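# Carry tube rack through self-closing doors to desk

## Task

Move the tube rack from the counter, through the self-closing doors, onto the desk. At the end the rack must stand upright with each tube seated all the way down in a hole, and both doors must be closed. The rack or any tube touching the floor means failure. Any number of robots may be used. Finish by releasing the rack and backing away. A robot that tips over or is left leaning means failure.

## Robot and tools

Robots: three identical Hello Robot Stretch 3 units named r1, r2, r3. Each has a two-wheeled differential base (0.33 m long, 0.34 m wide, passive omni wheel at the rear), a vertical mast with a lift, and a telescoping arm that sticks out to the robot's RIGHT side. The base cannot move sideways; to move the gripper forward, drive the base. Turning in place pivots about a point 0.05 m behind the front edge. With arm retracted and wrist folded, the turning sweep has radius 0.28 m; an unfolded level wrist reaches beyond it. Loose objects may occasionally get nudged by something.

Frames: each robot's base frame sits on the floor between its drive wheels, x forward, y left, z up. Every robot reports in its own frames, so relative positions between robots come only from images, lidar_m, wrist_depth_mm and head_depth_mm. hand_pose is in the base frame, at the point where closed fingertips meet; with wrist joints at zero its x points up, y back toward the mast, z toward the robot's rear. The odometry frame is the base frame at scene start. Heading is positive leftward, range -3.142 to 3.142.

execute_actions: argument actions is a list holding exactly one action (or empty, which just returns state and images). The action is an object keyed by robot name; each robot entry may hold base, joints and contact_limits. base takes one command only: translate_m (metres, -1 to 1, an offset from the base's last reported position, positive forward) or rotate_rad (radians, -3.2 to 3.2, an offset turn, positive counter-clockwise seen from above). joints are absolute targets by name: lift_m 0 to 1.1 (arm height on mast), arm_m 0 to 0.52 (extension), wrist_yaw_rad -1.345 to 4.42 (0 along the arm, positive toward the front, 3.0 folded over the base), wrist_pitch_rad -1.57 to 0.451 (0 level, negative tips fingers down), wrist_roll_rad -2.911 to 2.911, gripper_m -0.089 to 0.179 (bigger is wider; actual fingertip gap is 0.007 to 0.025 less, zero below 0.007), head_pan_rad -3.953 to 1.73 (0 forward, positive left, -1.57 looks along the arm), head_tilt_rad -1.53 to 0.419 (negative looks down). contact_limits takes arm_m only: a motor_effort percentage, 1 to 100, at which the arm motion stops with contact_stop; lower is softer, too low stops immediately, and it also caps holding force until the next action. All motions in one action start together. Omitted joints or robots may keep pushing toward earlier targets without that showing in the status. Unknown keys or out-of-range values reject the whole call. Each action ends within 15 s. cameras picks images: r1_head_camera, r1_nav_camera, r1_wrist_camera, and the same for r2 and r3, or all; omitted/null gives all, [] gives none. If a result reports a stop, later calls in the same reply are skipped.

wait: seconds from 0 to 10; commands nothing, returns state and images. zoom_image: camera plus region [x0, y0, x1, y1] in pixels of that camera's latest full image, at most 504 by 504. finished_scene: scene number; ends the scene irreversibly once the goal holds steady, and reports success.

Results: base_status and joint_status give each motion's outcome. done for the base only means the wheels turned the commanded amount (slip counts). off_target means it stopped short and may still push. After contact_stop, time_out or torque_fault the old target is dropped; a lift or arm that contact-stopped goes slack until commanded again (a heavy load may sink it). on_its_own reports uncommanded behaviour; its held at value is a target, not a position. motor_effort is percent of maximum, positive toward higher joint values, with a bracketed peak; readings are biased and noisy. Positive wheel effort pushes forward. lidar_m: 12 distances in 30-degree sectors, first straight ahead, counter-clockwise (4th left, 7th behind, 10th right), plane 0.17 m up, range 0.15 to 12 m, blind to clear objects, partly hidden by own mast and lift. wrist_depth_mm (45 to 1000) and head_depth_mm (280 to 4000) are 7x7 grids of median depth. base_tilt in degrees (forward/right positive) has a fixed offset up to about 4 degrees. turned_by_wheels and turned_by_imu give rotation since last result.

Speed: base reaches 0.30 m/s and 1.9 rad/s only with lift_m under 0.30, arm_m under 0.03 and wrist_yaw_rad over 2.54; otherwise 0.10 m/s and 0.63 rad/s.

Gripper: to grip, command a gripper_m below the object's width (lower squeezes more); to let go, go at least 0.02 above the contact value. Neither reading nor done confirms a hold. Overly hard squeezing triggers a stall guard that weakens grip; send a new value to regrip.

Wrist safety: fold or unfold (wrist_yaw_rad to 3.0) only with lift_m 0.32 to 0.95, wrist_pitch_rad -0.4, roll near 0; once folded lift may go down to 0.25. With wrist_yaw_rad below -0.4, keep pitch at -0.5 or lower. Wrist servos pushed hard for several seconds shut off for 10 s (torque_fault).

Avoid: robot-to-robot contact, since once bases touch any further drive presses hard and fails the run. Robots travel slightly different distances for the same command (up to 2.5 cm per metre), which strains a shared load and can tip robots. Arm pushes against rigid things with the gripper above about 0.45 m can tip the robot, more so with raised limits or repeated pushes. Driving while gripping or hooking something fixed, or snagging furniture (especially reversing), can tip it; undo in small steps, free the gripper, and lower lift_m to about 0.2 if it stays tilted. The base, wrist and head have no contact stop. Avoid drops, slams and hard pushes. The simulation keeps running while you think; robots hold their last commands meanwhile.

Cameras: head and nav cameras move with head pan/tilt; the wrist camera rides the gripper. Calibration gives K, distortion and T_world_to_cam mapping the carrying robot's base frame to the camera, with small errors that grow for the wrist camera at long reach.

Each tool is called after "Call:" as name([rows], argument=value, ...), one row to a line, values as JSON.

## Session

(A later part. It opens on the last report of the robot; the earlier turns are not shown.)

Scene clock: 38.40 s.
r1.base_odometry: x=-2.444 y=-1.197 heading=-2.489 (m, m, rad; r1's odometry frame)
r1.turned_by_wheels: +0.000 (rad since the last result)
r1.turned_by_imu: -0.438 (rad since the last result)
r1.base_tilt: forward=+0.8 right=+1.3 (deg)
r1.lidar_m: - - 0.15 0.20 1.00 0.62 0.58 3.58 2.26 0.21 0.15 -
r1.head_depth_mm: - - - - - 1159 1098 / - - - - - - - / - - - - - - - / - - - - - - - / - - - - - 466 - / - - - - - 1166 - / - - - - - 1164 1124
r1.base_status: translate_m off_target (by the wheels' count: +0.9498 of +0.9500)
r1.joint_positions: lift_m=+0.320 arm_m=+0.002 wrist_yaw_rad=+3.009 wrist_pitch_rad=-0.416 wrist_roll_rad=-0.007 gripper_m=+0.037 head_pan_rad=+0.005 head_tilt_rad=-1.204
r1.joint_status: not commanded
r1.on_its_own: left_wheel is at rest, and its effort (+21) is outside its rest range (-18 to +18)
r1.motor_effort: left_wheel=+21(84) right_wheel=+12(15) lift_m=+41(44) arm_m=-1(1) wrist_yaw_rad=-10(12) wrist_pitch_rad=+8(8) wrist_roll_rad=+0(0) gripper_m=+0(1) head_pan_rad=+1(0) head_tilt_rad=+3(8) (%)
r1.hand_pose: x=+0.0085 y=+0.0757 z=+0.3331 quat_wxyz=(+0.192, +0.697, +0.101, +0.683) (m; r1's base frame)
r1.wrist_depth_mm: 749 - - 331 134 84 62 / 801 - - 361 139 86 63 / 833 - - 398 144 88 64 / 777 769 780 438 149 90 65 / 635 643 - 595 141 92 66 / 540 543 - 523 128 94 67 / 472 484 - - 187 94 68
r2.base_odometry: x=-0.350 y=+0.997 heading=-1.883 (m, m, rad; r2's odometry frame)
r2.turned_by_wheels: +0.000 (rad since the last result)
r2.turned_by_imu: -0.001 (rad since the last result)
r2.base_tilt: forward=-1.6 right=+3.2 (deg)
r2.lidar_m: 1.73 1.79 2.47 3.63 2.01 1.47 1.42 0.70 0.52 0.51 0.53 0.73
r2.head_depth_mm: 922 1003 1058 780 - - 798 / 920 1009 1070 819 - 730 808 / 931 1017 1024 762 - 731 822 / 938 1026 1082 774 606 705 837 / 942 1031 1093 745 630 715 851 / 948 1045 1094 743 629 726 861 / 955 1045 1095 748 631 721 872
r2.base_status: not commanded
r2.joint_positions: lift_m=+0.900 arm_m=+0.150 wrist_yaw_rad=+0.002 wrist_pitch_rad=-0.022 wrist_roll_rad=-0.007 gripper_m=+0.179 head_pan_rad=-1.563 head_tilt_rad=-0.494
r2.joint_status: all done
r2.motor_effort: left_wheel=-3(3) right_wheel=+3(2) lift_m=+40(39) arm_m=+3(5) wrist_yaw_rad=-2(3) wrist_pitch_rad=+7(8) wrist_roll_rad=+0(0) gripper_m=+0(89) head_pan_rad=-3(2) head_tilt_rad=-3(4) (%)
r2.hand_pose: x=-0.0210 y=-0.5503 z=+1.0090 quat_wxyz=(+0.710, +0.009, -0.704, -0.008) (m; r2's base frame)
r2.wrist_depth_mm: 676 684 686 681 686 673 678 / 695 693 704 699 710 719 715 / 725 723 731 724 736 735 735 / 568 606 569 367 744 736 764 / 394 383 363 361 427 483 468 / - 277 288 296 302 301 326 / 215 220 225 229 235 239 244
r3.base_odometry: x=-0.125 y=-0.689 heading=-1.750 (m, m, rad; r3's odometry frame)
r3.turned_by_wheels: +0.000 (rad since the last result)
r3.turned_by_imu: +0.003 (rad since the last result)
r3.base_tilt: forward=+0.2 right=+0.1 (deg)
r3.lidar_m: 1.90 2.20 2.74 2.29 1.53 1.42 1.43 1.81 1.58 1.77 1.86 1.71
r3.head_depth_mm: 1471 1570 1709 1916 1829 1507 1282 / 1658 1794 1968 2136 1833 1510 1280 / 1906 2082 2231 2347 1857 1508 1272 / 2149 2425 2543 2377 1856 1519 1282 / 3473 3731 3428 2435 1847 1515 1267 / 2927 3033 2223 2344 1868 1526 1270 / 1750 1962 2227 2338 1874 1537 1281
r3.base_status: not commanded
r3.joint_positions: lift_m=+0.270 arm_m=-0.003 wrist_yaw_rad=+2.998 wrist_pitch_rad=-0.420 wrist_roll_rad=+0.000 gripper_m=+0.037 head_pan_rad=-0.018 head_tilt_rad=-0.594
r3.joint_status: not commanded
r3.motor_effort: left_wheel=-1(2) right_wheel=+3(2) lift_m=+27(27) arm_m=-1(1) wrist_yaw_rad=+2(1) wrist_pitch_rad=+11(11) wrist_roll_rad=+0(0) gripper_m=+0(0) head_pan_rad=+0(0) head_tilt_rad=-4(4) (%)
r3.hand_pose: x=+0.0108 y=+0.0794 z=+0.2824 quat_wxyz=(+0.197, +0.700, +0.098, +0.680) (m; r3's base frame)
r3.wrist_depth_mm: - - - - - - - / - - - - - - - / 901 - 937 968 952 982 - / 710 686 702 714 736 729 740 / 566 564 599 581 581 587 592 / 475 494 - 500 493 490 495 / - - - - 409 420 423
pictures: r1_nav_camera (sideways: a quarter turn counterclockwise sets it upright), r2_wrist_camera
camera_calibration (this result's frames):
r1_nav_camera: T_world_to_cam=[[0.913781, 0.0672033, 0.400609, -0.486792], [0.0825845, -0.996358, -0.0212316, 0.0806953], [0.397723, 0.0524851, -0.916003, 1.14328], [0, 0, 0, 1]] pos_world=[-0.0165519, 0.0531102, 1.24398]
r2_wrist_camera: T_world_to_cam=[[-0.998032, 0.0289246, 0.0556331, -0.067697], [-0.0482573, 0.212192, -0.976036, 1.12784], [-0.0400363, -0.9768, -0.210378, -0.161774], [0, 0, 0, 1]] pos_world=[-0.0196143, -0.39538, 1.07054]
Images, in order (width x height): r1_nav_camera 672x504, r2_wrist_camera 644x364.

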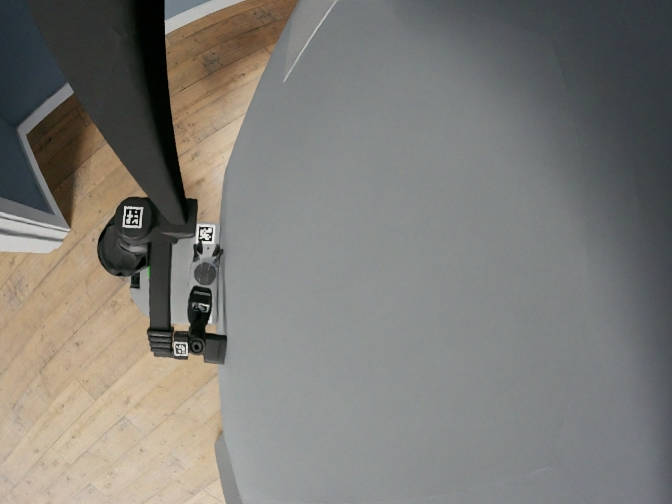

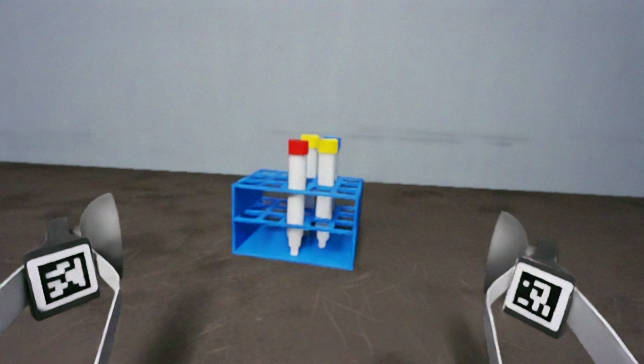

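Call:
execute_actions([
  {"r1":{"base":{"translate_m":0.6}},"r2":{"base":{"translate_m":0.012},"joints":{"arm_m":0.3,"lift_m":0.852}}},
], cameras=["r2_wrist_camera"])

Call:
execute_actions([
  {"r1":{"base":{"translate_m":-0.45}},"r2":{"joints":{"arm_m":0.38}}},
], cameras=[])

Call:
execute_actions([
  {"r1":{"base":{"rotate_rad":1.2}}},
], cameras=["r1_nav_camera","r2_wrist_camera"])

Scene clock: 46.40 s.
r1.base_odometry: x=-2.921 y=-1.562 heading=-2.489 (m, m, rad; r1's odometry frame)
r1.turned_by_wheels: +0.000 (rad since the last result)
r1.turned_by_imu: -0.790 (rad since the last result)
r1.base_tilt: forward=+0.9 right=+1.3 (deg)
r1.lidar_m: - - 0.15 0.20 1.84 1.45 1.41 1.04 3.66 0.21 0.15 -
r1.head_depth_mm: - - - - - 1153 1096 / - - - - - - - / - - - - - - - / - - - - - - - / - - - - - 478 - / - - - - - 1159 - / - - - - - 1165 1126
r1.base_status: done
r1.joint_positions: lift_m=+0.320 arm_m=+0.002 wrist_yaw_rad=+3.009 wrist_pitch_rad=-0.416 wrist_roll_rad=-0.007 gripper_m=+0.037 head_pan_rad=+0.005 head_tilt_rad=-1.205
r1.joint_status: not commanded
r1.motor_effort: left_wheel=+6(43) right_wheel=+12(14) lift_m=+41(40) arm_m=-1(2) wrist_yaw_rad=-10(10) wrist_pitch_rad=+8(8) wrist_roll_rad=+1(1) gripper_m=+0(0) head_pan_rad=+0(0) head_tilt_rad=+3(2) (%)
r1.hand_pose: x=+0.0085 y=+0.0757 z=+0.3331 quat_wxyz=(+0.192, +0.697, +0.101, +0.683) (m; r1's base frame)
r1.wrist_depth_mm: - - - 332 134 85 62 / - - - 359 139 86 63 / - - - 395 144 88 64 / 770 757 779 441 149 90 65 / 631 631 - 596 142 92 66 / 539 537 - 529 129 94 67 / 472 483 - - 186 94 68
r2.base_odometry: x=-0.354 y=+0.986 heading=-1.883 (m, m, rad; r2's odometry frame)
r2.turned_by_wheels: +0.000 (rad since the last result)
r2.turned_by_imu: -0.001 (rad since the last result)
r2.base_tilt: forward=-1.6 right=+3.2 (deg)
r2.lidar_m: 1.72 1.78 2.46 3.63 2.02 1.49 1.44 0.70 0.52 0.51 0.53 0.74
r2.head_depth_mm: 923 1003 1064 815 - 694 797 / 926 1013 1070 - 626 685 811 / 926 1015 1074 - 629 697 823 / 938 1025 1082 740 605 704 837 / 940 1030 1087 743 629 716 847 / 951 1039 1097 743 632 728 861 / 955 1042 1096 745 630 734 880
r2.base_status: done
r2.joint_positions: lift_m=+0.852 arm_m=+0.300 wrist_yaw_rad=+0.002 wrist_pitch_rad=-0.022 wrist_roll_rad=-0.007 gripper_m=+0.179 head_pan_rad=-1.563 head_tilt_rad=-0.494
r2.joint_status: all done
r2.motor_effort: left_wheel=-2(4) right_wheel=+3(7) lift_m=+39(40) arm_m=+3(2) wrist_yaw_rad=-2(2) wrist_pitch_rad=+7(7) wrist_roll_rad=+0(0) gripper_m=+0(0) head_pan_rad=-2(3) head_tilt_rad=-3(3) (%)
r2.hand_pose: x=-0.0210 y=-0.7004 z=+0.9612 quat_wxyz=(+0.710, +0.009, -0.704, -0.007) (m; r2's base frame)
r2.wrist_depth_mm: 538 540 540 541 543 545 547 / 560 562 561 549 562 561 565 / 575 581 578 184 584 588 581 / 403 420 193 177 409 558 603 / 279 269 209 189 227 336 329 / - 194 194 191 204 210 227 / 150 153 157 161 164 167 170
r3.base_odometry: x=-0.125 y=-0.689 heading=-1.750 (m, m, rad; r3's odometry frame)
r3.turned_by_wheels: +0.000 (rad since the last result)
r3.turned_by_imu: +0.002 (rad since the last result)
r3.base_tilt: forward=+0.1 right=+0.0 (deg)
r3.lidar_m: 2.07 2.20 2.73 2.30 1.53 1.42 1.44 1.81 1.58 1.77 1.86 1.71
r3.head_depth_mm: 1470 1583 1702 1898 1838 1511 1273 / 3611 3929 2515 2213 1846 1509 1270 / 3733 - 3417 2394 1857 1530 1279 / 3837 - 3347 2395 1858 1506 1279 / 3458 3758 3451 2408 1856 1517 1285 / 2854 3070 2230 2316 1880 1520 1285 / 1742 1954 2195 2378 1879 1523 1289
r3.base_status: not commanded
r3.joint_positions: lift_m=+0.270 arm_m=-0.003 wrist_yaw_rad=+2.998 wrist_pitch_rad=-0.420 wrist_roll_rad=+0.000 gripper_m=+0.037 head_pan_rad=-0.018 head_tilt_rad=-0.594
r3.joint_status: not commanded
r3.motor_effort: left_wheel=-2(2) right_wheel=+2(2) lift_m=+27(28) arm_m=-1(1) wrist_yaw_rad=+2(2) wrist_pitch_rad=+11(10) wrist_roll_rad=+0(0) gripper_m=+1(0) head_pan_rad=-1(0) head_tilt_rad=-4(4) (%)
r3.hand_pose: x=+0.0108 y=+0.0794 z=+0.2824 quat_wxyz=(+0.197, +0.700, +0.098, +0.680) (m; r3's base frame)
r3.wrist_depth_mm: - - - - - - - / - - - - - - - / 912 - 936 942 951 - - / 698 681 710 714 732 746 757 / 563 562 597 575 589 596 599 / 472 487 - 504 501 495 500 / - - - - 407 422 430
pictures: r2_wrist_camera
camera_calibration (this result's frames):
r2_wrist_camera: T_world_to_cam=[[-0.998027, 0.0291352, 0.0556092, -0.0605712], [-0.0482202, 0.211448, -0.976199, 1.11266], [-0.0402002, -0.976955, -0.209626, -0.319205], [0, 0, 0, 1]] pos_world=[-0.0196313, -0.545353, 1.02263]
Images, in order (width x height): r2_wrist_camera 644x364.

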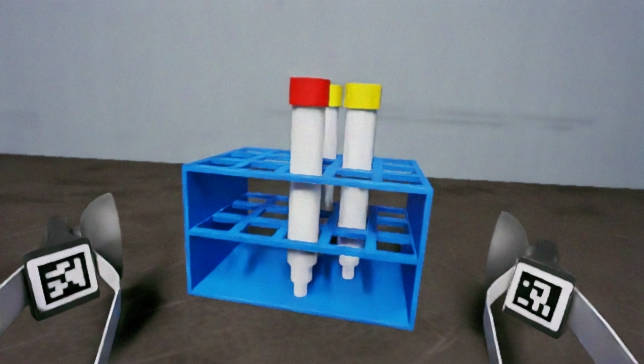

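Scene clock: 52.00 s.
r1.base_odometry: x=-2.563 y=-1.289 heading=-2.490 (m, m, rad; r1's odometry frame)
r1.turned_by_wheels: +0.000 (rad since the last result)
r1.turned_by_imu: +0.001 (rad since the last result)
r1.base_tilt: forward=+1.0 right=+1.3 (deg)
r1.lidar_m: 0.15 - 0.15 0.18 1.30 0.99 0.97 0.69 0.67 2.44 0.57 0.19
r1.head_depth_mm: - - 331 591 1274 1178 1095 / - - 296 435 1231 1206 - / - - - 361 825 1199 - / - - - 319 552 1194 - / - - - - 416 923 - / - - - - 346 757 - / - - - - 320 523 1121
r1.base_status: done
r1.joint_positions: lift_m=+0.320 arm_m=+0.002 wrist_yaw_rad=+3.002 wrist_pitch_rad=-0.416 wrist_roll_rad=-0.007 gripper_m=+0.037 head_pan_rad=+0.005 head_tilt_rad=-1.199
r1.joint_status: not commanded
r1.motor_effort: left_wheel=-3(3) right_wheel=+1(9) lift_m=+41(40) arm_m=-2(1) wrist_yaw_rad=-2(10) wrist_pitch_rad=+8(8) wrist_roll_rad=+1(0) gripper_m=+0(0) head_pan_rad=+0(1) head_tilt_rad=-1(3) (%)
r1.hand_pose: x=+0.0101 y=+0.0754 z=+0.3331 quat_wxyz=(+0.194, +0.698, +0.098, +0.683) (m; r1's base frame)
r1.wrist_depth_mm: - - - 221 171 140 119 / - - - 240 183 148 124 / - - - 261 196 156 130 / 766 757 739 289 211 165 136 / 637 641 - 344 221 176 143 / 542 537 - 377 223 188 151 / 473 479 - - 286 198 160
r2.base_odometry: x=-0.354 y=+0.986 heading=-1.883 (m, m, rad; r2's odometry frame)
r2.turned_by_wheels: +0.000 (rad since the last result)
r2.turned_by_imu: +0.000 (rad since the last result)
r2.base_tilt: forward=-1.6 right=+3.3 (deg)
r2.lidar_m: 1.72 1.79 2.45 3.64 2.02 1.48 1.44 0.70 0.52 0.51 0.53 0.74
r2.head_depth_mm: 920 1006 1064 797 - 693 796 / 921 1013 1069 - 604 687 811 / 925 1014 1075 - 603 696 825 / 938 1031 1090 747 606 704 832 / 940 1037 1089 746 627 716 851 / 949 1036 1095 747 630 726 865 / 957 1050 1099 744 630 733 876
r2.base_status: not commanded
r2.joint_positions: lift_m=+0.852 arm_m=+0.380 wrist_yaw_rad=+0.001 wrist_pitch_rad=-0.022 wrist_roll_rad=-0.007 gripper_m=+0.179 head_pan_rad=-1.563 head_tilt_rad=-0.494
r2.joint_status: all done
r2.motor_effort: left_wheel=-3(3) right_wheel=+3(3) lift_m=+40(40) arm_m=+4(3) wrist_yaw_rad=-2(3) wrist_pitch_rad=+7(7) wrist_roll_rad=+0(0) gripper_m=+0(0) head_pan_rad=-3(3) head_tilt_rad=-2(3) (%)
r2.hand_pose: x=-0.0211 y=-0.7803 z=+0.9612 quat_wxyz=(+0.710, +0.009, -0.704, -0.007) (m; r2's base frame)
r2.wrist_depth_mm: 465 470 469 470 470 468 470 / 482 479 484 117 484 487 489 / 496 499 496 103 497 502 502 / 399 416 157 122 160 521 528 / 279 126 158 105 110 123 326 / - 127 136 125 139 98 225 / 150 139 142 114 117 153 170
r3.base_odometry: x=-0.125 y=-0.689 heading=-1.750 (m, m, rad; r3's odometry frame)
r3.turned_by_wheels: +0.000 (rad since the last result)
r3.turned_by_imu: +0.002 (rad since the last result)
r3.base_tilt: forward=+0.2 right=+0.1 (deg)
r3.lidar_m: 1.97 2.19 2.74 2.29 1.53 1.42 1.44 1.81 1.58 1.76 1.85 1.71
r3.head_depth_mm: 1462 1575 1706 1898 1834 1503 1270 / 1762 1877 2016 2149 1843 1508 1270 / 2198 2426 2577 2393 1864 1502 1272 / 3918 - 2802 2382 1851 1520 1270 / 3561 3741 3408 2398 1850 1508 1288 / 2916 3040 2226 2335 1866 1523 1285 / 1748 1945 2213 2350 1882 1521 1285
r3.base_status: not commanded
r3.joint_positions: lift_m=+0.270 arm_m=-0.003 wrist_yaw_rad=+2.998 wrist_pitch_rad=-0.420 wrist_roll_rad=+0.000 gripper_m=+0.037 head_pan_rad=-0.018 head_tilt_rad=-0.594
r3.joint_status: not commanded
r3.motor_effort: left_wheel=-2(1) right_wheel=+3(3) lift_m=+28(29) arm_m=-1(1) wrist_yaw_rad=+2(1) wrist_pitch_rad=+10(11) wrist_roll_rad=+1(0) gripper_m=+1(0) head_pan_rad=+0(0) head_tilt_rad=-4(4) (%)
r3.hand_pose: x=+0.0108 y=+0.0794 z=+0.2824 quat_wxyz=(+0.197, +0.700, +0.098, +0.680) (m; r3's base frame)
r3.wrist_depth_mm: - - - - - - - / - - - - - - - / 890 - 932 952 - 993 - / 693 680 707 723 731 749 746 / 565 564 600 576 582 588 603 / 473 488 - 503 500 488 498 / - - - - 404 426 428
pictures: none
No camera images: the call's "cameras" was empty. Leave "cameras" out to get every camera's image.

Scene clock: 55.53 s.
r1.base_odometry: x=-2.563 y=-1.289 heading=-1.289 (m, m, rad; r1's odometry frame)
r1.turned_by_wheels: +1.200 (rad since the last result)
r1.turned_by_imu: +0.735 (rad since the last result)
r1.base_tilt: forward=+1.0 right=+1.3 (deg)
r1.lidar_m: - - 0.15 0.20 0.92 0.92 0.60 3.72 2.41 0.22 0.15 -
r1.head_depth_mm: - - - - - 1152 1101 / - - - - - - - / - - - - - - - / - - - - - - - / - - - - - 444 - / - - - - - 1159 - / - - - - - 1159 1125
r1.base_status: done
r1.joint_positions: lift_m=+0.320 arm_m=+0.002 wrist_yaw_rad=+3.003 wrist_pitch_rad=-0.416 wrist_roll_rad=-0.007 gripper_m=+0.037 head_pan_rad=+0.001 head_tilt_rad=-1.204
r1.joint_status: not commanded
r1.motor_effort: left_wheel=+12(27) right_wheel=+3(36) lift_m=+39(40) arm_m=+0(2) wrist_yaw_rad=-2(17) wrist_pitch_rad=+8(8) wrist_roll_rad=+0(0) gripper_m=+1(0) head_pan_rad=+2(4) head_tilt_rad=+2(3) (%)
r1.hand_pose: x=+0.0098 y=+0.0756 z=+0.3332 quat_wxyz=(+0.194, +0.698, +0.098, +0.683) (m; r1's base frame)
r1.wrist_depth_mm: 696 - - - 131 83 61 / 727 - - - 135 85 62 / 781 - - 925 140 86 63 / 748 751 770 719 145 88 64 / 627 634 - 611 139 90 65 / 543 544 - 526 129 93 66 / 466 484 - - 183 92 67
r2.base_odometry: x=-0.354 y=+0.986 heading=-1.883 (m, m, rad; r2's odometry frame)
r2.turned_by_wheels: +0.000 (rad since the last result)
r2.turned_by_imu: +0.000 (rad since the last result)
r2.base_tilt: forward=-1.6 right=+3.3 (deg)
r2.lidar_m: 1.72 1.79 2.46 3.62 2.03 1.48 1.43 0.70 0.52 0.51 0.53 0.73
r2.head_depth_mm: 921 1004 1062 799 - 695 794 / 922 1012 1069 - 605 686 807 / 930 1020 1080 - 605 695 822 / 932 1025 1085 744 604 707 835 / 942 1037 1094 745 630 716 849 / 947 1037 1096 745 629 729 861 / 952 1046 1094 748 630 734 874
r2.base_status: not commanded
r2.joint_positions: lift_m=+0.852 arm_m=+0.380 wrist_yaw_rad=+0.001 wrist_pitch_rad=-0.022 wrist_roll_rad=-0.007 gripper_m=+0.179 head_pan_rad=-1.563 head_tilt_rad=-0.494
r2.joint_status: not commanded
r2.motor_effort: left_wheel=-3(3) right_wheel=+3(3) lift_m=+39(39) arm_m=+4(4) wrist_yaw_rad=-2(2) wrist_pitch_rad=+7(7) wrist_roll_rad=+0(0) gripper_m=-1(0) head_pan_rad=-2(2) head_tilt_rad=-3(3) (%)
r2.hand_pose: x=-0.0211 y=-0.7803 z=+0.9612 quat_wxyz=(+0.710, +0.009, -0.704, -0.007) (m; r2's base frame)
r2.wrist_depth_mm: 465 468 462 463 468 465 476 / 480 480 480 117 480 486 493 / 498 497 495 103 503 500 506 / 401 413 157 122 160 520 523 / 278 126 158 105 110 123 327 / - 128 136 125 139 98 227 / 150 139 142 114 117 154 170
r3.base_odometry: x=-0.125 y=-0.689 heading=-1.750 (m, m, rad; r3's odometry frame)
r3.turned_by_wheels: +0.000 (rad since the last result)
r3.turned_by_imu: +0.001 (rad since the last result)
r3.base_tilt: forward=+0.1 right=+0.0 (deg)
r3.lidar_m: 1.91 2.20 2.74 2.30 1.53 1.42 1.44 1.82 1.58 1.77 1.85 1.71
r3.head_depth_mm: 1462 1577 1711 1884 1858 1510 1269 / 1690 1819 1956 2139 1841 1504 1274 / 1958 2127 2352 2346 1831 1510 1285 / 2250 2459 2665 2411 1869 1520 1285 / 3502 3689 3396 2409 1866 1514 1276 / 2867 3086 2227 2308 1887 1511 1277 / 1744 1953 2216 2363 1864 1530 1287
r3.base_status: not commanded
r3.joint_positions: lift_m=+0.270 arm_m=-0.003 wrist_yaw_rad=+2.998 wrist_pitch_rad=-0.420 wrist_roll_rad=+0.000 gripper_m=+0.037 head_pan_rad=-0.018 head_tilt_rad=-0.594
r3.joint_status: not commanded
r3.motor_effort: left_wheel=-1(1) right_wheel=+3(2) lift_m=+27(28) arm_m=-2(1) wrist_yaw_rad=+1(1) wrist_pitch_rad=+11(11) wrist_roll_rad=+0(0) gripper_m=+0(0) head_pan_rad=+0(1) head_tilt_rad=-4(4) (%)
r3.hand_pose: x=+0.0108 y=+0.0794 z=+0.2824 quat_wxyz=(+0.197, +0.700, +0.098, +0.680) (m; r3's base frame)
r3.wrist_depth_mm: - - - - - - - / - - - - - - - / 920 - 924 942 970 990 - / 689 697 716 713 725 721 734 / 568 568 596 581 585 588 594 / 478 492 - 503 497 497 498 / - - - - 408 422 425
pictures: r1_nav_camera (sideways: a quarter turn counterclockwise sets it upright), r2_wrist_camera
camera_calibration (this result's frames):
r1_nav_camera: T_world_to_cam=[[0.913866, 0.0634187, 0.401032, -0.487344], [0.0784678, -0.996691, -0.0211957, 0.0806737], [0.398361, 0.0508382, -0.915819, 1.14304], [0, 0, 0, 1]] pos_world=[-0.016305, 0.0532036, 1.24397]
r2_wrist_camera: T_world_to_cam=[[-0.998021, 0.0293394, 0.055609, -0.0581332], [-0.0481768, 0.211457, -0.976199, 1.12958], [-0.0404, -0.976947, -0.209625, -0.397354], [0, 0, 0, 1]] pos_world=[-0.0196519, -0.625345, 1.02263]
Images, in order (width x height): r1_nav_camera 672x504, r2_wrist_camera 644x364.

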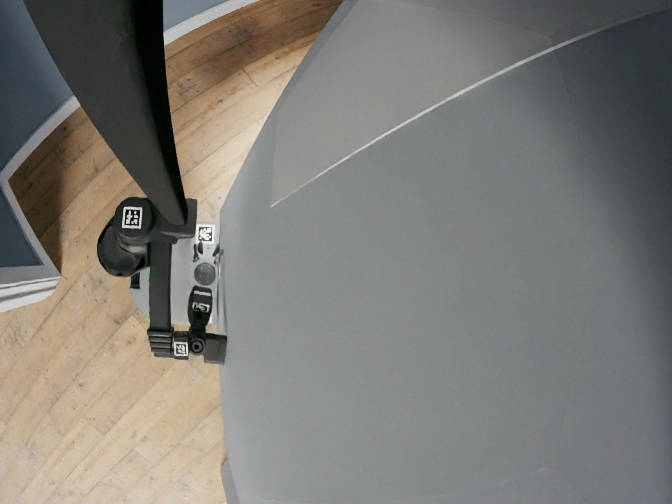

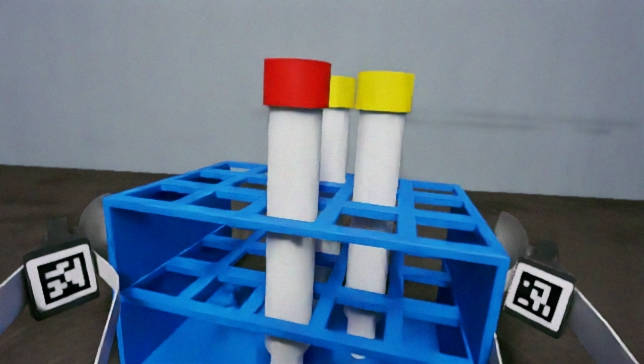

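Call:
execute_actions([
  {"r1":{"base":{"translate_m":0.55}},"r2":{"joints":{"gripper_m":0.095}}},
], cameras=[])

Call:
execute_actions([
  {"r1":{"base":{"translate_m":-0.85},"joints":{"lift_m":0.27}},"r2":{"joints":{"lift_m":0.9}}},
], cameras=["r2_wrist_camera"])

Call:
execute_actions([
  {"r1":{"base":{"rotate_rad":0.9},"joints":{"head_tilt_rad":-0.8}},"r2":{"joints":{"arm_m":0.01,"lift_m":0.92}}},
], cameras=["r1_nav_camera","r2_wrist_camera","r3_nav_camera"])

Scene clock: 63.03 s.
r1.base_odometry: x=-2.410 y=-1.817 heading=-1.290 (m, m, rad; r1's odometry frame)
r1.turned_by_wheels: +0.000 (rad since the last result)
r1.turned_by_imu: -0.603 (rad since the last result)
r1.base_tilt: forward=+0.8 right=+1.4 (deg)
r1.lidar_m: - - 0.15 0.20 1.58 1.31 1.31 1.03 3.94 0.21 0.15 -
r1.head_depth_mm: - - - - - 1155 1091 / - - - - - - - / - - - - - - - / - - - - - - - / - - - - - 496 - / - - - - - 1158 - / - - - - - 1158 1129
r1.base_status: done
r1.joint_positions: lift_m=+0.320 arm_m=+0.002 wrist_yaw_rad=+3.009 wrist_pitch_rad=-0.416 wrist_roll_rad=-0.007 gripper_m=+0.037 head_pan_rad=+0.003 head_tilt_rad=-1.206
r1.joint_status: not commanded
r1.motor_effort: left_wheel=+3(39) right_wheel=+14(15) lift_m=+39(39) arm_m=+0(0) wrist_yaw_rad=-11(12) wrist_pitch_rad=+7(7) wrist_roll_rad=+0(0) gripper_m=+0(0) head_pan_rad=+1(2) head_tilt_rad=+3(3) (%)
r1.hand_pose: x=+0.0084 y=+0.0758 z=+0.3332 quat_wxyz=(+0.191, +0.697, +0.101, +0.683) (m; r1's base frame)
r1.wrist_depth_mm: - - - - 135 85 62 / - - - - 140 86 63 / - - - 898 144 88 64 / 774 759 791 716 149 90 65 / 638 633 - 601 142 92 66 / 541 535 - 523 129 94 67 / 470 483 - - 187 94 68
r2.base_odometry: x=-0.354 y=+0.986 heading=-1.883 (m, m, rad; r2's odometry frame)
r2.turned_by_wheels: +0.000 (rad since the last result)
r2.turned_by_imu: -0.001 (rad since the last result)
r2.base_tilt: forward=-1.6 right=+3.2 (deg)
r2.lidar_m: 1.72 1.79 2.45 3.63 2.03 1.49 1.43 0.70 0.52 0.51 0.53 0.74
r2.head_depth_mm: 921 1005 1060 799 - 696 794 / 923 1012 1069 - 604 687 811 / 925 1020 1078 - 605 699 822 / 934 1026 1083 744 607 708 835 / 944 1032 1101 744 629 716 849 / 946 1037 1099 744 631 726 859 / 959 1041 1095 746 629 737 874
r2.base_status: not commanded
r2.joint_positions: lift_m=+0.852 arm_m=+0.380 wrist_yaw_rad=+0.001 wrist_pitch_rad=-0.022 wrist_roll_rad=-0.007 gripper_m=+0.116 head_pan_rad=-1.563 head_tilt_rad=-0.494
r2.joint_status: gripper_m off_target (ended at +0.116, target +0.095)
r2.on_its_own: gripper_m is held at +0.115, not at your +0.095, by its stall guard, which is not easing now
r2.motor_effort: left_wheel=-3(3) right_wheel=+4(3) lift_m=+40(40) arm_m=+3(3) wrist_yaw_rad=-1(2) wrist_pitch_rad=+7(7) wrist_roll_rad=+0(0) gripper_m=-21(100) head_pan_rad=-3(3) head_tilt_rad=-3(4) (%)
r2.hand_pose: x=-0.0211 y=-0.7804 z=+0.9612 quat_wxyz=(+0.710, +0.008, -0.704, -0.007) (m; r2's base frame)
r2.wrist_depth_mm: 462 465 466 467 468 469 470 / 483 479 478 148 480 486 487 / 503 501 504 122 495 502 506 / 397 411 140 126 154 519 521 / 273 141 165 114 114 315 327 / - 144 137 132 138 - 224 / 150 147 148 138 119 161 172
r3.base_odometry: x=-0.125 y=-0.689 heading=-1.750 (m, m, rad; r3's odometry frame)
r3.turned_by_wheels: +0.000 (rad since the last result)
r3.turned_by_imu: +0.002 (rad since the last result)
r3.base_tilt: forward=+0.1 right=+0.0 (deg)
r3.lidar_m: 2.07 2.20 2.74 2.30 1.53 1.42 1.43 1.81 1.58 1.77 1.85 1.71
r3.head_depth_mm: 1480 1567 1702 1895 1852 1501 1277 / 3551 2610 2360 2228 1869 1517 1273 / 3709 - 3398 2425 1844 1517 1283 / 3788 - 3423 2398 1853 1515 1281 / 3507 3763 3422 2399 1859 1522 1279 / 2915 3114 2232 2283 1869 1527 1285 / 1762 1961 2222 2386 1865 1526 1289
r3.base_status: not commanded
r3.joint_positions: lift_m=+0.270 arm_m=-0.003 wrist_yaw_rad=+2.998 wrist_pitch_rad=-0.420 wrist_roll_rad=+0.000 gripper_m=+0.037 head_pan_rad=-0.018 head_tilt_rad=-0.594
r3.joint_status: not commanded
r3.motor_effort: left_wheel=-1(1) right_wheel=+2(2) lift_m=+28(28) arm_m=-1(2) wrist_yaw_rad=+1(2) wrist_pitch_rad=+11(10) wrist_roll_rad=+0(1) gripper_m=+0(0) head_pan_rad=+2(0) head_tilt_rad=-4(4) (%)
r3.hand_pose: x=+0.0108 y=+0.0794 z=+0.2824 quat_wxyz=(+0.197, +0.700, +0.098, +0.680) (m; r3's base frame)
r3.wrist_depth_mm: - - - - - - - / - - - - - - - / 913 - 936 961 960 984 - / 701 687 704 712 739 746 758 / 564 572 599 574 584 592 590 / 471 489 - 505 499 491 497 / - - - - 406 425 425
pictures: none
No camera images: the call's "cameras" was empty. Leave "cameras" out to get every camera's image.

Scene clock: 67.87 s.
r1.base_odometry: x=-2.646 y=-1.000 heading=-1.290 (m, m, rad; r1's odometry frame)
r1.turned_by_wheels: +0.000 (rad since the last result)
r1.turned_by_imu: +0.003 (rad since the last result)
r1.base_tilt: forward=+1.0 right=+1.3 (deg)
r1.lidar_m: 1.61 1.80 1.69 1.09 0.58 0.48 0.48 0.53 0.53 0.51 0.18 0.24
r1.head_depth_mm: 1568 1695 1529 1385 458 1176 1093 / 1599 1701 1536 1394 1043 1175 1098 / 1644 1714 1536 1397 1277 1197 - / 1672 1714 1531 1399 1276 1208 - / 1730 1717 1545 1397 1277 1216 - / 1778 1705 1544 1402 1286 1188 - / 1817 1716 1543 1405 1284 1192 1123
r1.base_status: done
r1.joint_positions: lift_m=+0.270 arm_m=+0.002 wrist_yaw_rad=+3.001 wrist_pitch_rad=-0.416 wrist_roll_rad=-0.007 gripper_m=+0.037 head_pan_rad=+0.002 head_tilt_rad=-1.198
r1.joint_status: all done
r1.motor_effort: left_wheel=-1(7) right_wheel=-1(11) lift_m=+36(35) arm_m=-1(1) wrist_yaw_rad=-2(11) wrist_pitch_rad=+7(8) wrist_roll_rad=+0(0) gripper_m=+1(0) head_pan_rad=+2(2) head_tilt_rad=+0(4) (%)
r1.hand_pose: x=+0.0102 y=+0.0755 z=+0.2833 quat_wxyz=(+0.194, +0.698, +0.098, +0.682) (m; r1's base frame)
r1.wrist_depth_mm: 539 - - - - - - / 566 - - - - - - / 571 - 877 867 910 873 868 / 568 684 694 693 684 683 685 / 547 561 - 561 585 565 560 / 483 494 - 511 496 477 478 / - - - - 416 412 416
r2.base_odometry: x=-0.354 y=+0.986 heading=-1.883 (m, m, rad; r2's odometry frame)
r2.turned_by_wheels: +0.000 (rad since the last result)
r2.turned_by_imu: +0.000 (rad since the last result)
r2.base_tilt: forward=-1.6 right=+3.3 (deg)
r2.lidar_m: 1.71 1.78 2.45 3.64 2.03 1.48 1.43 0.70 0.52 0.51 0.53 0.74
r2.head_depth_mm: 918 1003 1080 - 612 679 794 / 925 1013 1078 680 605 686 807 / 929 1016 1074 - 605 697 823 / 934 1026 1090 746 605 704 837 / 941 1031 1089 743 628 717 846 / 944 1036 1097 745 629 726 865 / 956 1046 1097 744 630 734 874
r2.base_status: not commanded
r2.joint_positions: lift_m=+0.900 arm_m=+0.380 wrist_yaw_rad=+0.001 wrist_pitch_rad=-0.026 wrist_roll_rad=-0.007 gripper_m=+0.116 head_pan_rad=-1.563 head_tilt_rad=-0.494
r2.joint_status: all done
r2.on_its_own: gripper_m is held at +0.115, not at your +0.095, by its stall guard, which is not easing now
r2.motor_effort: left_wheel=-3(3) right_wheel=+2(3) lift_m=+49(51) arm_m=+3(3) wrist_yaw_rad=-2(2) wrist_pitch_rad=+9(9) wrist_roll_rad=+0(0) gripper_m=-21(22) head_pan_rad=-2(3) head_tilt_rad=-3(3) (%)
r2.hand_pose: x=-0.0211 y=-0.7802 z=+1.0077 quat_wxyz=(+0.710, +0.010, -0.704, -0.009) (m; r2's base frame)
r2.wrist_depth_mm: 467 462 463 466 467 467 468 / 481 484 484 155 479 484 489 / 495 499 494 128 501 503 505 / 521 516 144 126 165 528 524 / 382 141 173 116 118 445 460 / - 143 135 133 143 - 317 / 211 151 148 137 114 229 244
r3.base_odometry: x=-0.125 y=-0.689 heading=-1.750 (m, m, rad; r3's odometry frame)
r3.turned_by_wheels: +0.000 (rad since the last result)
r3.turned_by_imu: +0.001 (rad since the last result)
r3.base_tilt: forward=+0.2 right=+0.0 (deg)
r3.lidar_m: 1.86 2.20 2.73 2.30 1.53 1.42 1.43 1.81 1.58 1.76 1.85 1.71
r3.head_depth_mm: 1464 1581 1710 1906 1857 1517 1270 / 1599 1752 1879 2076 1835 1506 1280 / 1730 1909 2113 2275 1881 1524 1272 / 1909 2079 2342 2397 1872 1518 1287 / 2118 2378 2746 2428 1866 1526 1277 / 2840 2976 2211 2320 1878 1524 1286 / 1763 1959 2190 2377 1879 1522 1293
r3.base_status: not commanded
r3.joint_positions: lift_m=+0.270 arm_m=-0.003 wrist_yaw_rad=+2.998 wrist_pitch_rad=-0.420 wrist_roll_rad=+0.000 gripper_m=+0.037 head_pan_rad=-0.018 head_tilt_rad=-0.594
r3.joint_status: not commanded
r3.motor_effort: left_wheel=-1(2) right_wheel=+3(2) lift_m=+28(27) arm_m=-2(1) wrist_yaw_rad=+2(2) wrist_pitch_rad=+11(10) wrist_roll_rad=+0(0) gripper_m=+0(0) head_pan_rad=-1(1) head_tilt_rad=-4(4) (%)
r3.hand_pose: x=+0.0108 y=+0.0794 z=+0.2824 quat_wxyz=(+0.197, +0.700, +0.098, +0.680) (m; r3's base frame)
r3.wrist_depth_mm: - - - - - - - / - - - - - - - / 911 - 955 956 969 986 - / 700 679 719 719 726 744 753 / 569 558 589 580 591 590 601 / 473 491 - 496 500 489 492 / - - - - 410 426 426
pictures: r2_wrist_camera
camera_calibration (this result's frames):
r2_wrist_camera: T_world_to_cam=[[-0.998021, 0.0290728, 0.0557545, -0.0610758], [-0.048184, 0.216087, -0.975184, 1.17751], [-0.0403992, -0.975941, -0.214259, -0.382028], [0, 0, 0, 1]] pos_world=[-0.0196514, -0.625507, 1.06984]
Images, in order (width x height): r2_wrist_camera 644x364.

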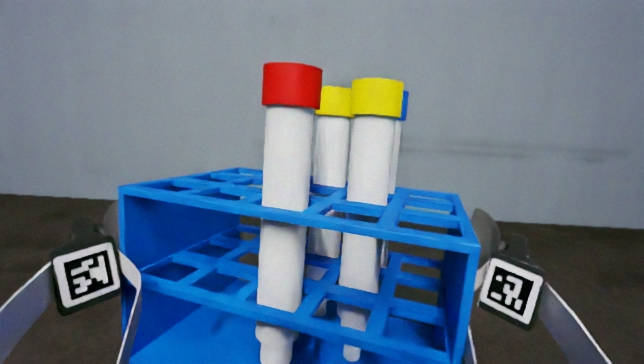

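Scene clock: 71.80 s.
r1.base_odometry: x=-2.646 y=-1.000 heading=-0.390 (m, m, rad; r1's odometry frame)
r1.turned_by_wheels: +0.900 (rad since the last result)
r1.turned_by_imu: +0.896 (rad since the last result)
r1.base_tilt: forward=+0.9 right=+1.3 (deg)
r1.lidar_m: 1.82 1.61 0.65 0.49 0.48 0.50 0.54 0.51 0.53 0.76 1.61 1.69
r1.head_depth_mm: 1895 2104 2252 1867 1540 1304 1127 / 1811 2124 2318 1858 1529 1303 1135 / 1709 1983 2223 1872 1550 1302 1124 / 1709 1968 2208 1874 1547 1308 1127 / 1629 1861 2147 1868 1544 1302 1137 / 1540 1757 2037 1868 1542 1305 1130 / 1485 1653 1866 1880 1534 1304 1134
r1.base_status: done
r1.joint_positions: lift_m=+0.270 arm_m=+0.002 wrist_yaw_rad=+3.001 wrist_pitch_rad=-0.416 wrist_roll_rad=-0.007 gripper_m=+0.037 head_pan_rad=+0.002 head_tilt_rad=-0.803
r1.joint_status: all done
r1.motor_effort: left_wheel=-4(9) right_wheel=+1(6) lift_m=+36(36) arm_m=-1(1) wrist_yaw_rad=-2(1) wrist_pitch_rad=+7(8) wrist_roll_rad=+0(1) gripper_m=+0(1) head_pan_rad=+1(2) head_tilt_rad=+2(32) (%)
r1.hand_pose: x=+0.0102 y=+0.0755 z=+0.2833 quat_wxyz=(+0.194, +0.698, +0.098, +0.682) (m; r1's base frame)
r1.wrist_depth_mm: 370 - 494 582 709 945 - / 393 - 525 633 798 - - / 416 - 580 673 836 880 873 / 449 490 606 679 687 681 680 / 465 520 - 562 590 564 566 / 470 497 - 510 494 477 477 / - - - - 417 416 415
r2.base_odometry: x=-0.354 y=+0.986 heading=-1.883 (m, m, rad; r2's odometry frame)
r2.turned_by_wheels: +0.000 (rad since the last result)
r2.turned_by_imu: +0.000 (rad since the last result)
r2.base_tilt: forward=-1.6 right=+3.3 (deg)
r2.lidar_m: 1.72 1.78 2.45 3.64 2.02 1.49 1.44 0.70 0.52 0.51 0.53 0.73
r2.head_depth_mm: 918 1006 1064 741 610 650 - / 927 1014 1065 709 425 - - / 932 1018 1075 435 398 - - / 934 1028 1085 746 448 710 842 / 942 1029 1093 749 630 717 850 / 943 1045 1097 746 632 727 863 / 947 1041 1103 747 631 736 879
r2.base_status: not commanded
r2.joint_positions: lift_m=+0.920 arm_m=+0.010 wrist_yaw_rad=+0.001 wrist_pitch_rad=-0.027 wrist_roll_rad=-0.007 gripper_m=+0.116 head_pan_rad=-1.563 head_tilt_rad=-0.494
r2.joint_status: all done
r2.on_its_own: gripper_m is held at +0.115, not at your +0.095, by its stall guard, which is not easing now
r2.motor_effort: left_wheel=-3(3) right_wheel=+3(3) lift_m=+49(51) arm_m=-4(5) wrist_yaw_rad=-2(2) wrist_pitch_rad=+9(9) wrist_roll_rad=+0(0) gripper_m=-22(22) head_pan_rad=-3(2) head_tilt_rad=-3(3) (%)
r2.hand_pose: x=-0.0211 y=-0.4107 z=+1.0275 quat_wxyz=(+0.710, +0.010, -0.704, -0.009) (m; r2's base frame)
r2.wrist_depth_mm: 798 800 809 805 812 812 818 / 830 820 843 154 823 857 847 / 863 874 862 128 873 890 874 / 623 652 143 127 166 903 909 / 421 141 174 116 118 506 514 / - 142 136 133 143 - 360 / 272 151 148 137 114 271 276
r3.base_odometry: x=-0.125 y=-0.689 heading=-1.750 (m, m, rad; r3's odometry frame)
r3.turned_by_wheels: +0.000 (rad since the last result)
r3.turned_by_imu: +0.001 (rad since the last result)
r3.base_tilt: forward=+0.2 right=+0.0 (deg)
r3.lidar_m: 1.81 2.20 2.73 2.30 1.53 1.42 1.44 1.81 1.57 1.76 1.85 1.71
r3.head_depth_mm: 1455 1567 1721 1902 1836 1510 1266 / 1539 1687 1862 2060 1843 1518 1277 / 1604 1784 1922 2134 1853 1512 1285 / 1662 1815 2043 2213 1865 1517 1277 / 1713 1906 2121 2326 1863 1518 1280 / 1789 1975 2178 2308 1865 1523 1276 / 1758 1940 2223 2392 1866 1524 1281
r3.base_status: not commanded
r3.joint_positions: lift_m=+0.270 arm_m=-0.003 wrist_yaw_rad=+2.998 wrist_pitch_rad=-0.420 wrist_roll_rad=+0.000 gripper_m=+0.037 head_pan_rad=-0.018 head_tilt_rad=-0.594
r3.joint_status: not commanded
r3.motor_effort: left_wheel=+0(2) right_wheel=+2(3) lift_m=+27(28) arm_m=-1(1) wrist_yaw_rad=+2(2) wrist_pitch_rad=+11(11) wrist_roll_rad=+0(1) gripper_m=+0(0) head_pan_rad=+0(2) head_tilt_rad=-4(4) (%)
r3.hand_pose: x=+0.0108 y=+0.0794 z=+0.2824 quat_wxyz=(+0.197, +0.700, +0.098, +0.680) (m; r3's base frame)
r3.wrist_depth_mm: - - - - - - - / - - - - - - - / 902 - 926 951 974 991 - / 695 694 712 725 730 734 750 / 557 569 596 581 589 596 592 / 468 492 - 502 498 494 495 / - - - - 406 420 424
pictures: r1_nav_camera (sideways: a quarter turn counterclockwise sets it upright), r2_wrist_camera, r3_nav_camera (sideways: a quarter turn counterclockwise sets it upright)
camera_calibration (this result's frames):
r1_nav_camera: T_world_to_cam=[[0.685159, 0.0640465, 0.725572, -0.908761], [0.0818822, -0.996585, 0.0106474, 0.0391994], [0.723777, 0.0521163, -0.688064, 0.844963], [0, 0, 0, 1]] pos_world=[0.00787141, 0.0532322, 1.24034]
r2_wrist_camera: T_world_to_cam=[[-0.998015, 0.0292255, 0.055779, -0.0729347], [-0.0481423, 0.216878, -0.975011, 1.11713], [-0.0405924, -0.975761, -0.215041, -0.0163228], [0, 0, 0, 1]] pos_world=[-0.0196713, -0.256077, 1.08977]
r3_nav_camera: T_world_to_cam=[[0.603322, -0.0509748, 0.795867, -0.990373], [-0.00392931, -0.998133, -0.0609511, 0.132093], [0.797488, 0.0336459, -0.602395, 0.731815], [0, 0, 0, 1]] pos_world=[0.0144186, 0.0567394, 1.2371]
Images, in order (width x height): r1_nav_camera 672x504, r2_wrist_camera 644x364, r3_nav_camera 672x504.

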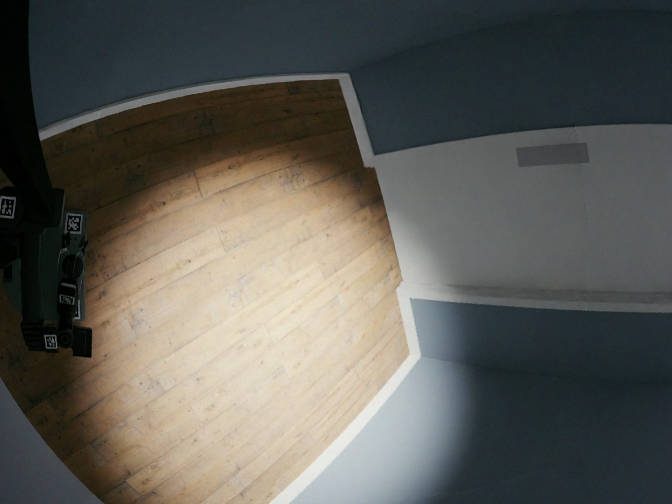

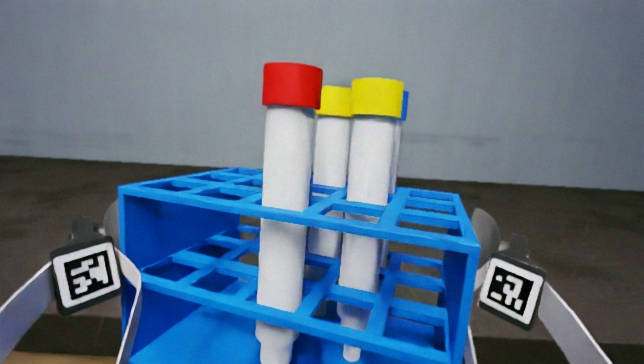

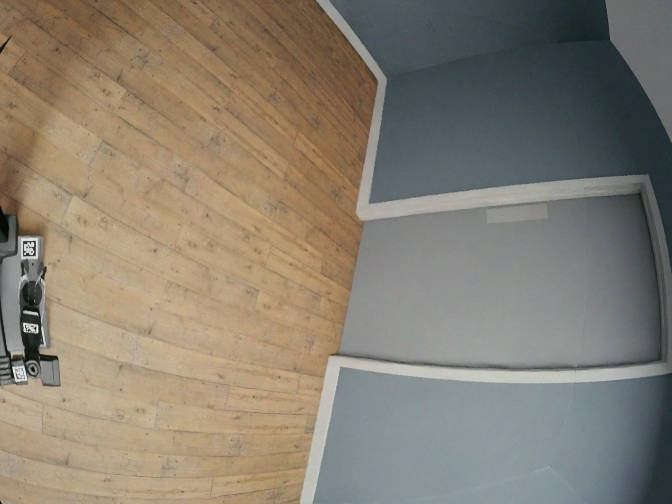

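Call:
execute_actions([
  {"r2":{"joints":{"wrist_yaw_rad":1.0}},"r1":{"base":{"rotate_rad":0.2}},"r3":{"base":{"translate_m":1.0}}},
], cameras=[])

Call:
execute_actions([
  {"r2":{"joints":{"wrist_yaw_rad":1.9}},"r1":{"base":{"translate_m":1.0}}},
], cameras=["r1_nav_camera","r3_nav_camera","r2_nav_camera"])

Scene clock: 78.50 s.
r1.base_odometry: x=-2.646 y=-1.000 heading=-0.190 (m, m, rad; r1's odometry frame)
r1.turned_by_wheels: +0.200 (rad since the last result)
r1.turned_by_imu: +0.198 (rad since the last result)
r1.base_tilt: forward=+0.9 right=+1.3 (deg)
r1.lidar_m: 1.69 1.00 0.56 0.48 0.48 0.55 0.53 0.51 0.60 1.02 1.61 1.84
r1.head_depth_mm: 1656 1902 2195 1858 1545 1303 1126 / 1666 1901 2183 1872 1535 1310 1131 / 1618 1861 2152 1860 1536 1304 1132 / 1586 1803 2125 1885 1536 1311 1129 / 1539 1760 2050 1891 1543 1301 1132 / 1462 1631 1892 1858 1534 1305 1128 / 1394 1577 1822 1873 1535 1314 1136
r1.base_status: done
r1.joint_positions: lift_m=+0.270 arm_m=+0.002 wrist_yaw_rad=+3.001 wrist_pitch_rad=-0.416 wrist_roll_rad=-0.007 gripper_m=+0.037 head_pan_rad=+0.002 head_tilt_rad=-0.803
r1.joint_status: not commanded
r1.motor_effort: left_wheel=-3(10) right_wheel=+2(6) lift_m=+35(36) arm_m=+0(1) wrist_yaw_rad=-1(1) wrist_pitch_rad=+7(7) wrist_roll_rad=+0(0) gripper_m=+0(0) head_pan_rad=+1(1) head_tilt_rad=+1(2) (%)
r1.hand_pose: x=+0.0102 y=+0.0755 z=+0.2833 quat_wxyz=(+0.194, +0.698, +0.098, +0.682) (m; r1's base frame)
r1.wrist_depth_mm: 380 - 461 521 583 674 800 / 409 - 502 564 643 761 927 / 441 - 546 613 705 807 880 / 463 500 588 645 683 681 695 / 496 528 - 563 585 568 563 / 481 493 - 509 500 485 480 / - - - - 415 415 415
r2.base_odometry: x=-0.354 y=+0.986 heading=-1.883 (m, m, rad; r2's odometry frame)
r2.turned_by_wheels: +0.000 (rad since the last result)
r2.turned_by_imu: -0.001 (rad since the last result)
r2.base_tilt: forward=-1.6 right=+3.2 (deg)
r2.lidar_m: 1.72 1.78 2.45 3.64 2.03 1.49 1.43 0.70 0.52 0.51 0.53 0.74
r2.head_depth_mm: 919 1009 1068 748 605 647 - / 927 1010 1064 745 605 672 - / 932 1017 1076 745 607 688 - / 933 1023 1076 743 607 704 - / 940 1036 1094 746 606 - - / 950 1038 1099 742 630 - - / 956 1049 1096 743 386 363 889
r2.base_status: not commanded
r2.joint_positions: lift_m=+0.920 arm_m=+0.010 wrist_yaw_rad=+0.997 wrist_pitch_rad=-0.027 wrist_roll_rad=-0.007 gripper_m=+0.116 head_pan_rad=-1.563 head_tilt_rad=-0.494
r2.joint_status: all done
r2.on_its_own: gripper_m is held at +0.115, not at your +0.095, by its stall guard, which is not easing now
r2.motor_effort: left_wheel=-2(3) right_wheel=+2(3) lift_m=+49(49) arm_m=-4(4) wrist_yaw_rad=+3(6) wrist_pitch_rad=+9(9) wrist_roll_rad=+0(0) gripper_m=-22(22) head_pan_rad=-2(3) head_tilt_rad=-3(2) (%)
r2.hand_pose: x=+0.1932 y=-0.2940 z=+1.0275 quat_wxyz=(+0.628, +0.346, -0.614, +0.331) (m; r2's base frame)
r2.wrist_depth_mm: - - - - - 875 720 / - - - 157 - 872 721 / - - - 127 - 895 734 / - - 143 129 165 849 729 / - 140 173 117 117 506 528 / - 143 134 133 144 - 361 / - 151 149 137 114 290 276
r3.base_odometry: x=-0.303 y=-1.673 heading=-1.750 (m, m, rad; r3's odometry frame)
r3.turned_by_wheels: +0.000 (rad since the last result)
r3.turned_by_imu: -0.001 (rad since the last result)
r3.base_tilt: forward=+0.1 right=+0.1 (deg)
r3.lidar_m: 0.89 1.11 2.18 2.37 2.52 2.33 2.36 2.29 1.91 1.30 0.87 0.83
r3.head_depth_mm: 699 764 840 933 1049 1201 1274 / 722 789 870 974 1098 1258 1274 / 744 818 905 1011 1156 1326 1262 / 769 849 943 1059 1214 1409 1283 / 800 881 986 1117 1288 1445 1283 / 825 918 1027 1172 1366 1505 1284 / 862 957 1083 1218 1358 1494 1275
r3.base_status: done
r3.joint_positions: lift_m=+0.270 arm_m=-0.003 wrist_yaw_rad=+2.998 wrist_pitch_rad=-0.420 wrist_roll_rad=+0.000 gripper_m=+0.037 head_pan_rad=-0.018 head_tilt_rad=-0.594
r3.joint_status: not commanded
r3.motor_effort: left_wheel=-1(6) right_wheel=+2(12) lift_m=+28(27) arm_m=-2(2) wrist_yaw_rad=+2(1) wrist_pitch_rad=+10(10) wrist_roll_rad=+0(1) gripper_m=+0(0) head_pan_rad=+1(0) head_tilt_rad=-4(4) (%)
r3.hand_pose: x=+0.0108 y=+0.0794 z=+0.2825 quat_wxyz=(+0.197, +0.700, +0.098, +0.680) (m; r3's base frame)
r3.wrist_depth_mm: - - - - - - - / - - - - - - - / 900 - 936 971 972 975 - / 695 689 720 724 725 722 749 / 568 571 601 576 583 596 599 / 471 491 - 502 503 499 490 / - - - - 409 421 426
pictures: none
No camera images: the call's "cameras" was empty. Leave "cameras" out to get every camera's image.

Scene clock: 83.43 s.
r1.base_odometry: x=-1.664 y=-1.189 heading=-0.190 (m, m, rad; r1's odometry frame)
r1.turned_by_wheels: +0.000 (rad since the last result)
r1.turned_by_imu: -0.006 (rad since the last result)
r1.base_tilt: forward=+1.0 right=+1.2 (deg)
r1.lidar_m: 0.83 0.75 0.85 0.76 0.76 0.86 1.46 1.48 1.56 1.33 1.33 0.97
r1.head_depth_mm: 767 889 1061 1277 1456 1305 1134 / 744 857 1019 1249 1495 1302 1132 / 724 833 981 1196 1463 1299 1132 / 702 808 945 1131 1430 1294 1128 / 682 781 909 1093 1361 1302 1129 / 665 759 882 1047 1259 1305 1129 / 648 737 847 953 1113 1282 1127
r1.base_status: done
r1.joint_positions: lift_m=+0.270 arm_m=+0.002 wrist_yaw_rad=+3.001 wrist_pitch_rad=-0.416 wrist_roll_rad=-0.007 gripper_m=+0.037 head_pan_rad=+0.002 head_tilt_rad=-0.803
r1.joint_status: not commanded
r1.motor_effort: left_wheel=-2(4) right_wheel=+1(7) lift_m=+36(36) arm_m=-1(0) wrist_yaw_rad=+0(1) wrist_pitch_rad=+8(8) wrist_roll_rad=+0(0) gripper_m=+1(1) head_pan_rad=+3(2) head_tilt_rad=+1(2) (%)
r1.hand_pose: x=+0.0102 y=+0.0755 z=+0.2833 quat_wxyz=(+0.194, +0.698, +0.098, +0.682) (m; r1's base frame)
r1.wrist_depth_mm: 582 - 721 789 893 783 624 / 619 - 768 863 942 805 637 / 662 - 785 883 866 801 662 / 675 683 687 682 684 682 655 / 566 563 - 561 583 563 569 / 478 495 - 515 495 478 479 / - - - - 416 417 416
r2.base_odometry: x=-0.354 y=+0.986 heading=-1.883 (m, m, rad; r2's odometry frame)
r2.turned_by_wheels: +0.000 (rad since the last result)
r2.turned_by_imu: +0.000 (rad since the last result)
r2.base_tilt: forward=-1.6 right=+3.2 (deg)
r2.lidar_m: 1.72 1.78 2.45 3.64 2.02 1.48 1.43 0.70 0.52 0.51 0.53 0.74
r2.head_depth_mm: 920 1008 1059 742 606 646 - / 926 1013 1073 742 605 657 - / 935 1017 1068 746 605 667 - / 937 1021 1089 744 606 692 852 / 941 1031 1091 746 627 714 850 / 949 1038 1096 743 630 726 836 / 951 1045 1099 746 632 736 845
r2.base_status: not commanded
r2.joint_positions: lift_m=+0.920 arm_m=+0.010 wrist_yaw_rad=+1.897 wrist_pitch_rad=-0.027 wrist_roll_rad=-0.007 gripper_m=+0.116 head_pan_rad=-1.563 head_tilt_rad=-0.494
r2.joint_status: all done
r2.on_its_own: gripper_m is held at +0.115, not at your +0.095, by its stall guard, which is not easing now
r2.motor_effort: left_wheel=-2(3) right_wheel=+3(3) lift_m=+49(49) arm_m=-4(4) wrist_yaw_rad=+3(4) wrist_pitch_rad=+9(9) wrist_roll_rad=+0(0) gripper_m=-22(22) head_pan_rad=-3(3) head_tilt_rad=-3(3) (%)
r2.hand_pose: x=+0.2207 y=-0.0734 z=+1.0275 quat_wxyz=(+0.422, +0.578, -0.403, +0.571) (m; r2's base frame)
r2.wrist_depth_mm: - - - - - - - / - - - 157 - - - / - - - 127 - - - / - - 143 128 165 - - / - 140 173 117 119 - - / - 142 134 133 143 - 675 / - 151 148 137 114 - 647
r3.base_odometry: x=-0.303 y=-1.673 heading=-1.750 (m, m, rad; r3's odometry frame)
r3.turned_by_wheels: +0.000 (rad since the last result)
r3.turned_by_imu: +0.001 (rad since the last result)
r3.base_tilt: forward=+0.1 right=+0.1 (deg)
r3.lidar_m: 0.88 1.11 2.18 2.36 2.51 2.33 2.37 2.29 1.90 1.30 0.86 0.83
r3.head_depth_mm: 701 763 839 926 1051 1201 1266 / 723 789 871 970 1093 1256 1273 / 746 822 905 1019 1153 1340 1273 / 772 849 943 1069 1215 1409 1268 / 798 880 983 1114 1280 1442 1279 / 824 918 1032 1166 1368 1487 1290 / 858 952 1078 1219 1357 1484 1288
r3.base_status: not commanded
r3.joint_positions: lift_m=+0.270 arm_m=-0.003 wrist_yaw_rad=+2.998 wrist_pitch_rad=-0.420 wrist_roll_rad=+0.000 gripper_m=+0.037 head_pan_rad=-0.018 head_tilt_rad=-0.594
r3.joint_status: not commanded
r3.motor_effort: left_wheel=-2(2) right_wheel=+2(2) lift_m=+28(28) arm_m=-2(1) wrist_yaw_rad=+2(2) wrist_pitch_rad=+11(10) wrist_roll_rad=+1(0) gripper_m=+0(0) head_pan_rad=+1(0) head_tilt_rad=-4(4) (%)
r3.hand_pose: x=+0.0108 y=+0.0794 z=+0.2825 quat_wxyz=(+0.197, +0.700, +0.098, +0.680) (m; r3's base frame)
r3.wrist_depth_mm: - - - - - - - / - - - - - - - / 917 - 946 964 950 974 - / 695 695 708 711 723 736 750 / 567 570 604 584 591 592 602 / 471 485 - 496 500 491 490 / - - - - 411 421 425
pictures: r1_nav_camera (sideways: a quarter turn counterclockwise sets it upright), r2_nav_camera (sideways: a quarter turn counterclockwise sets it upright), r3_nav_camera (sideways: a quarter turn counterclockwise sets it upright)
camera_calibration (this result's frames):
r1_nav_camera: T_world_to_cam=[[0.684688, 0.0640456, 0.726017, -0.909338], [0.0818755, -0.996585, 0.010699, 0.0391323], [0.724223, 0.0521175, -0.687594, 0.84435], [0, 0, 0, 1]] pos_world=[0.00791134, 0.0532323, 1.24035]
r2_nav_camera: T_world_to_cam=[[-0.0252145, -0.451849, 0.891738, -1.12049], [-0.99957, 0.0247418, -0.0157267, 0.0800708], [-0.0149572, -0.891751, -0.452278, 0.546557], [0, 0, 0, 1]] pos_world=[0.0599588, -0.0208791, 1.24764]
r3_nav_camera: T_world_to_cam=[[0.603442, -0.050977, 0.795776, -0.990254], [-0.00393853, -0.998133, -0.0609532, 0.132095], [0.797397, 0.0336476, -0.602516, 0.731972], [0, 0, 0, 1]] pos_world=[0.0144088, 0.0567396, 1.2371]
Images, in order (width x height): r1_nav_camera 672x504, r2_nav_camera 672x504, r3_nav_camera 672x504.

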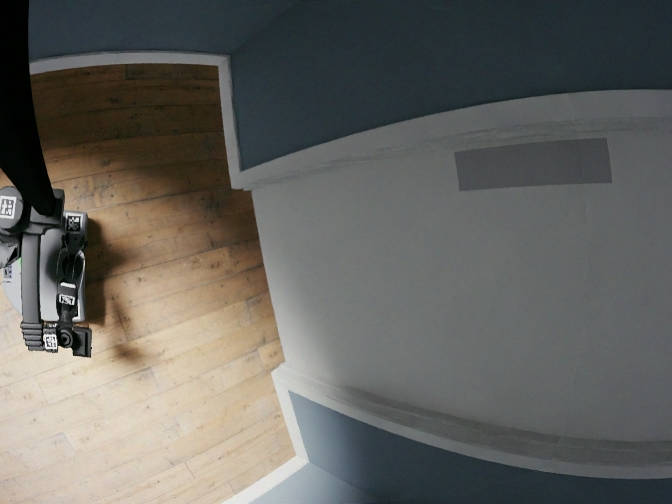

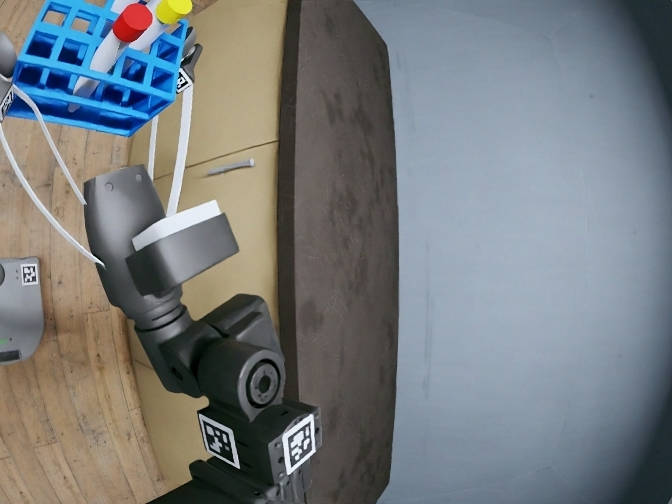

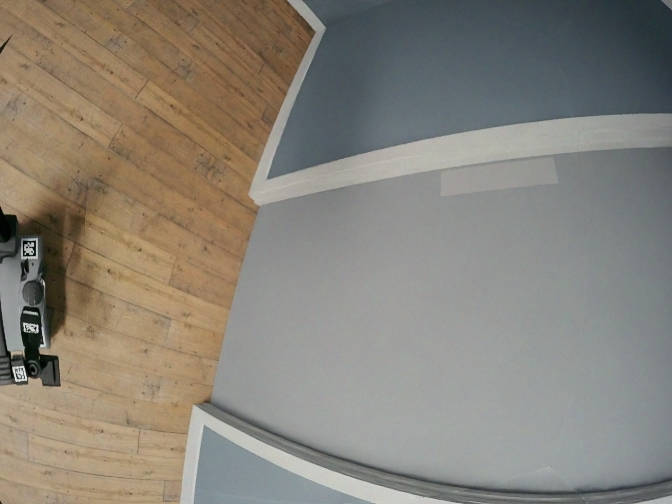

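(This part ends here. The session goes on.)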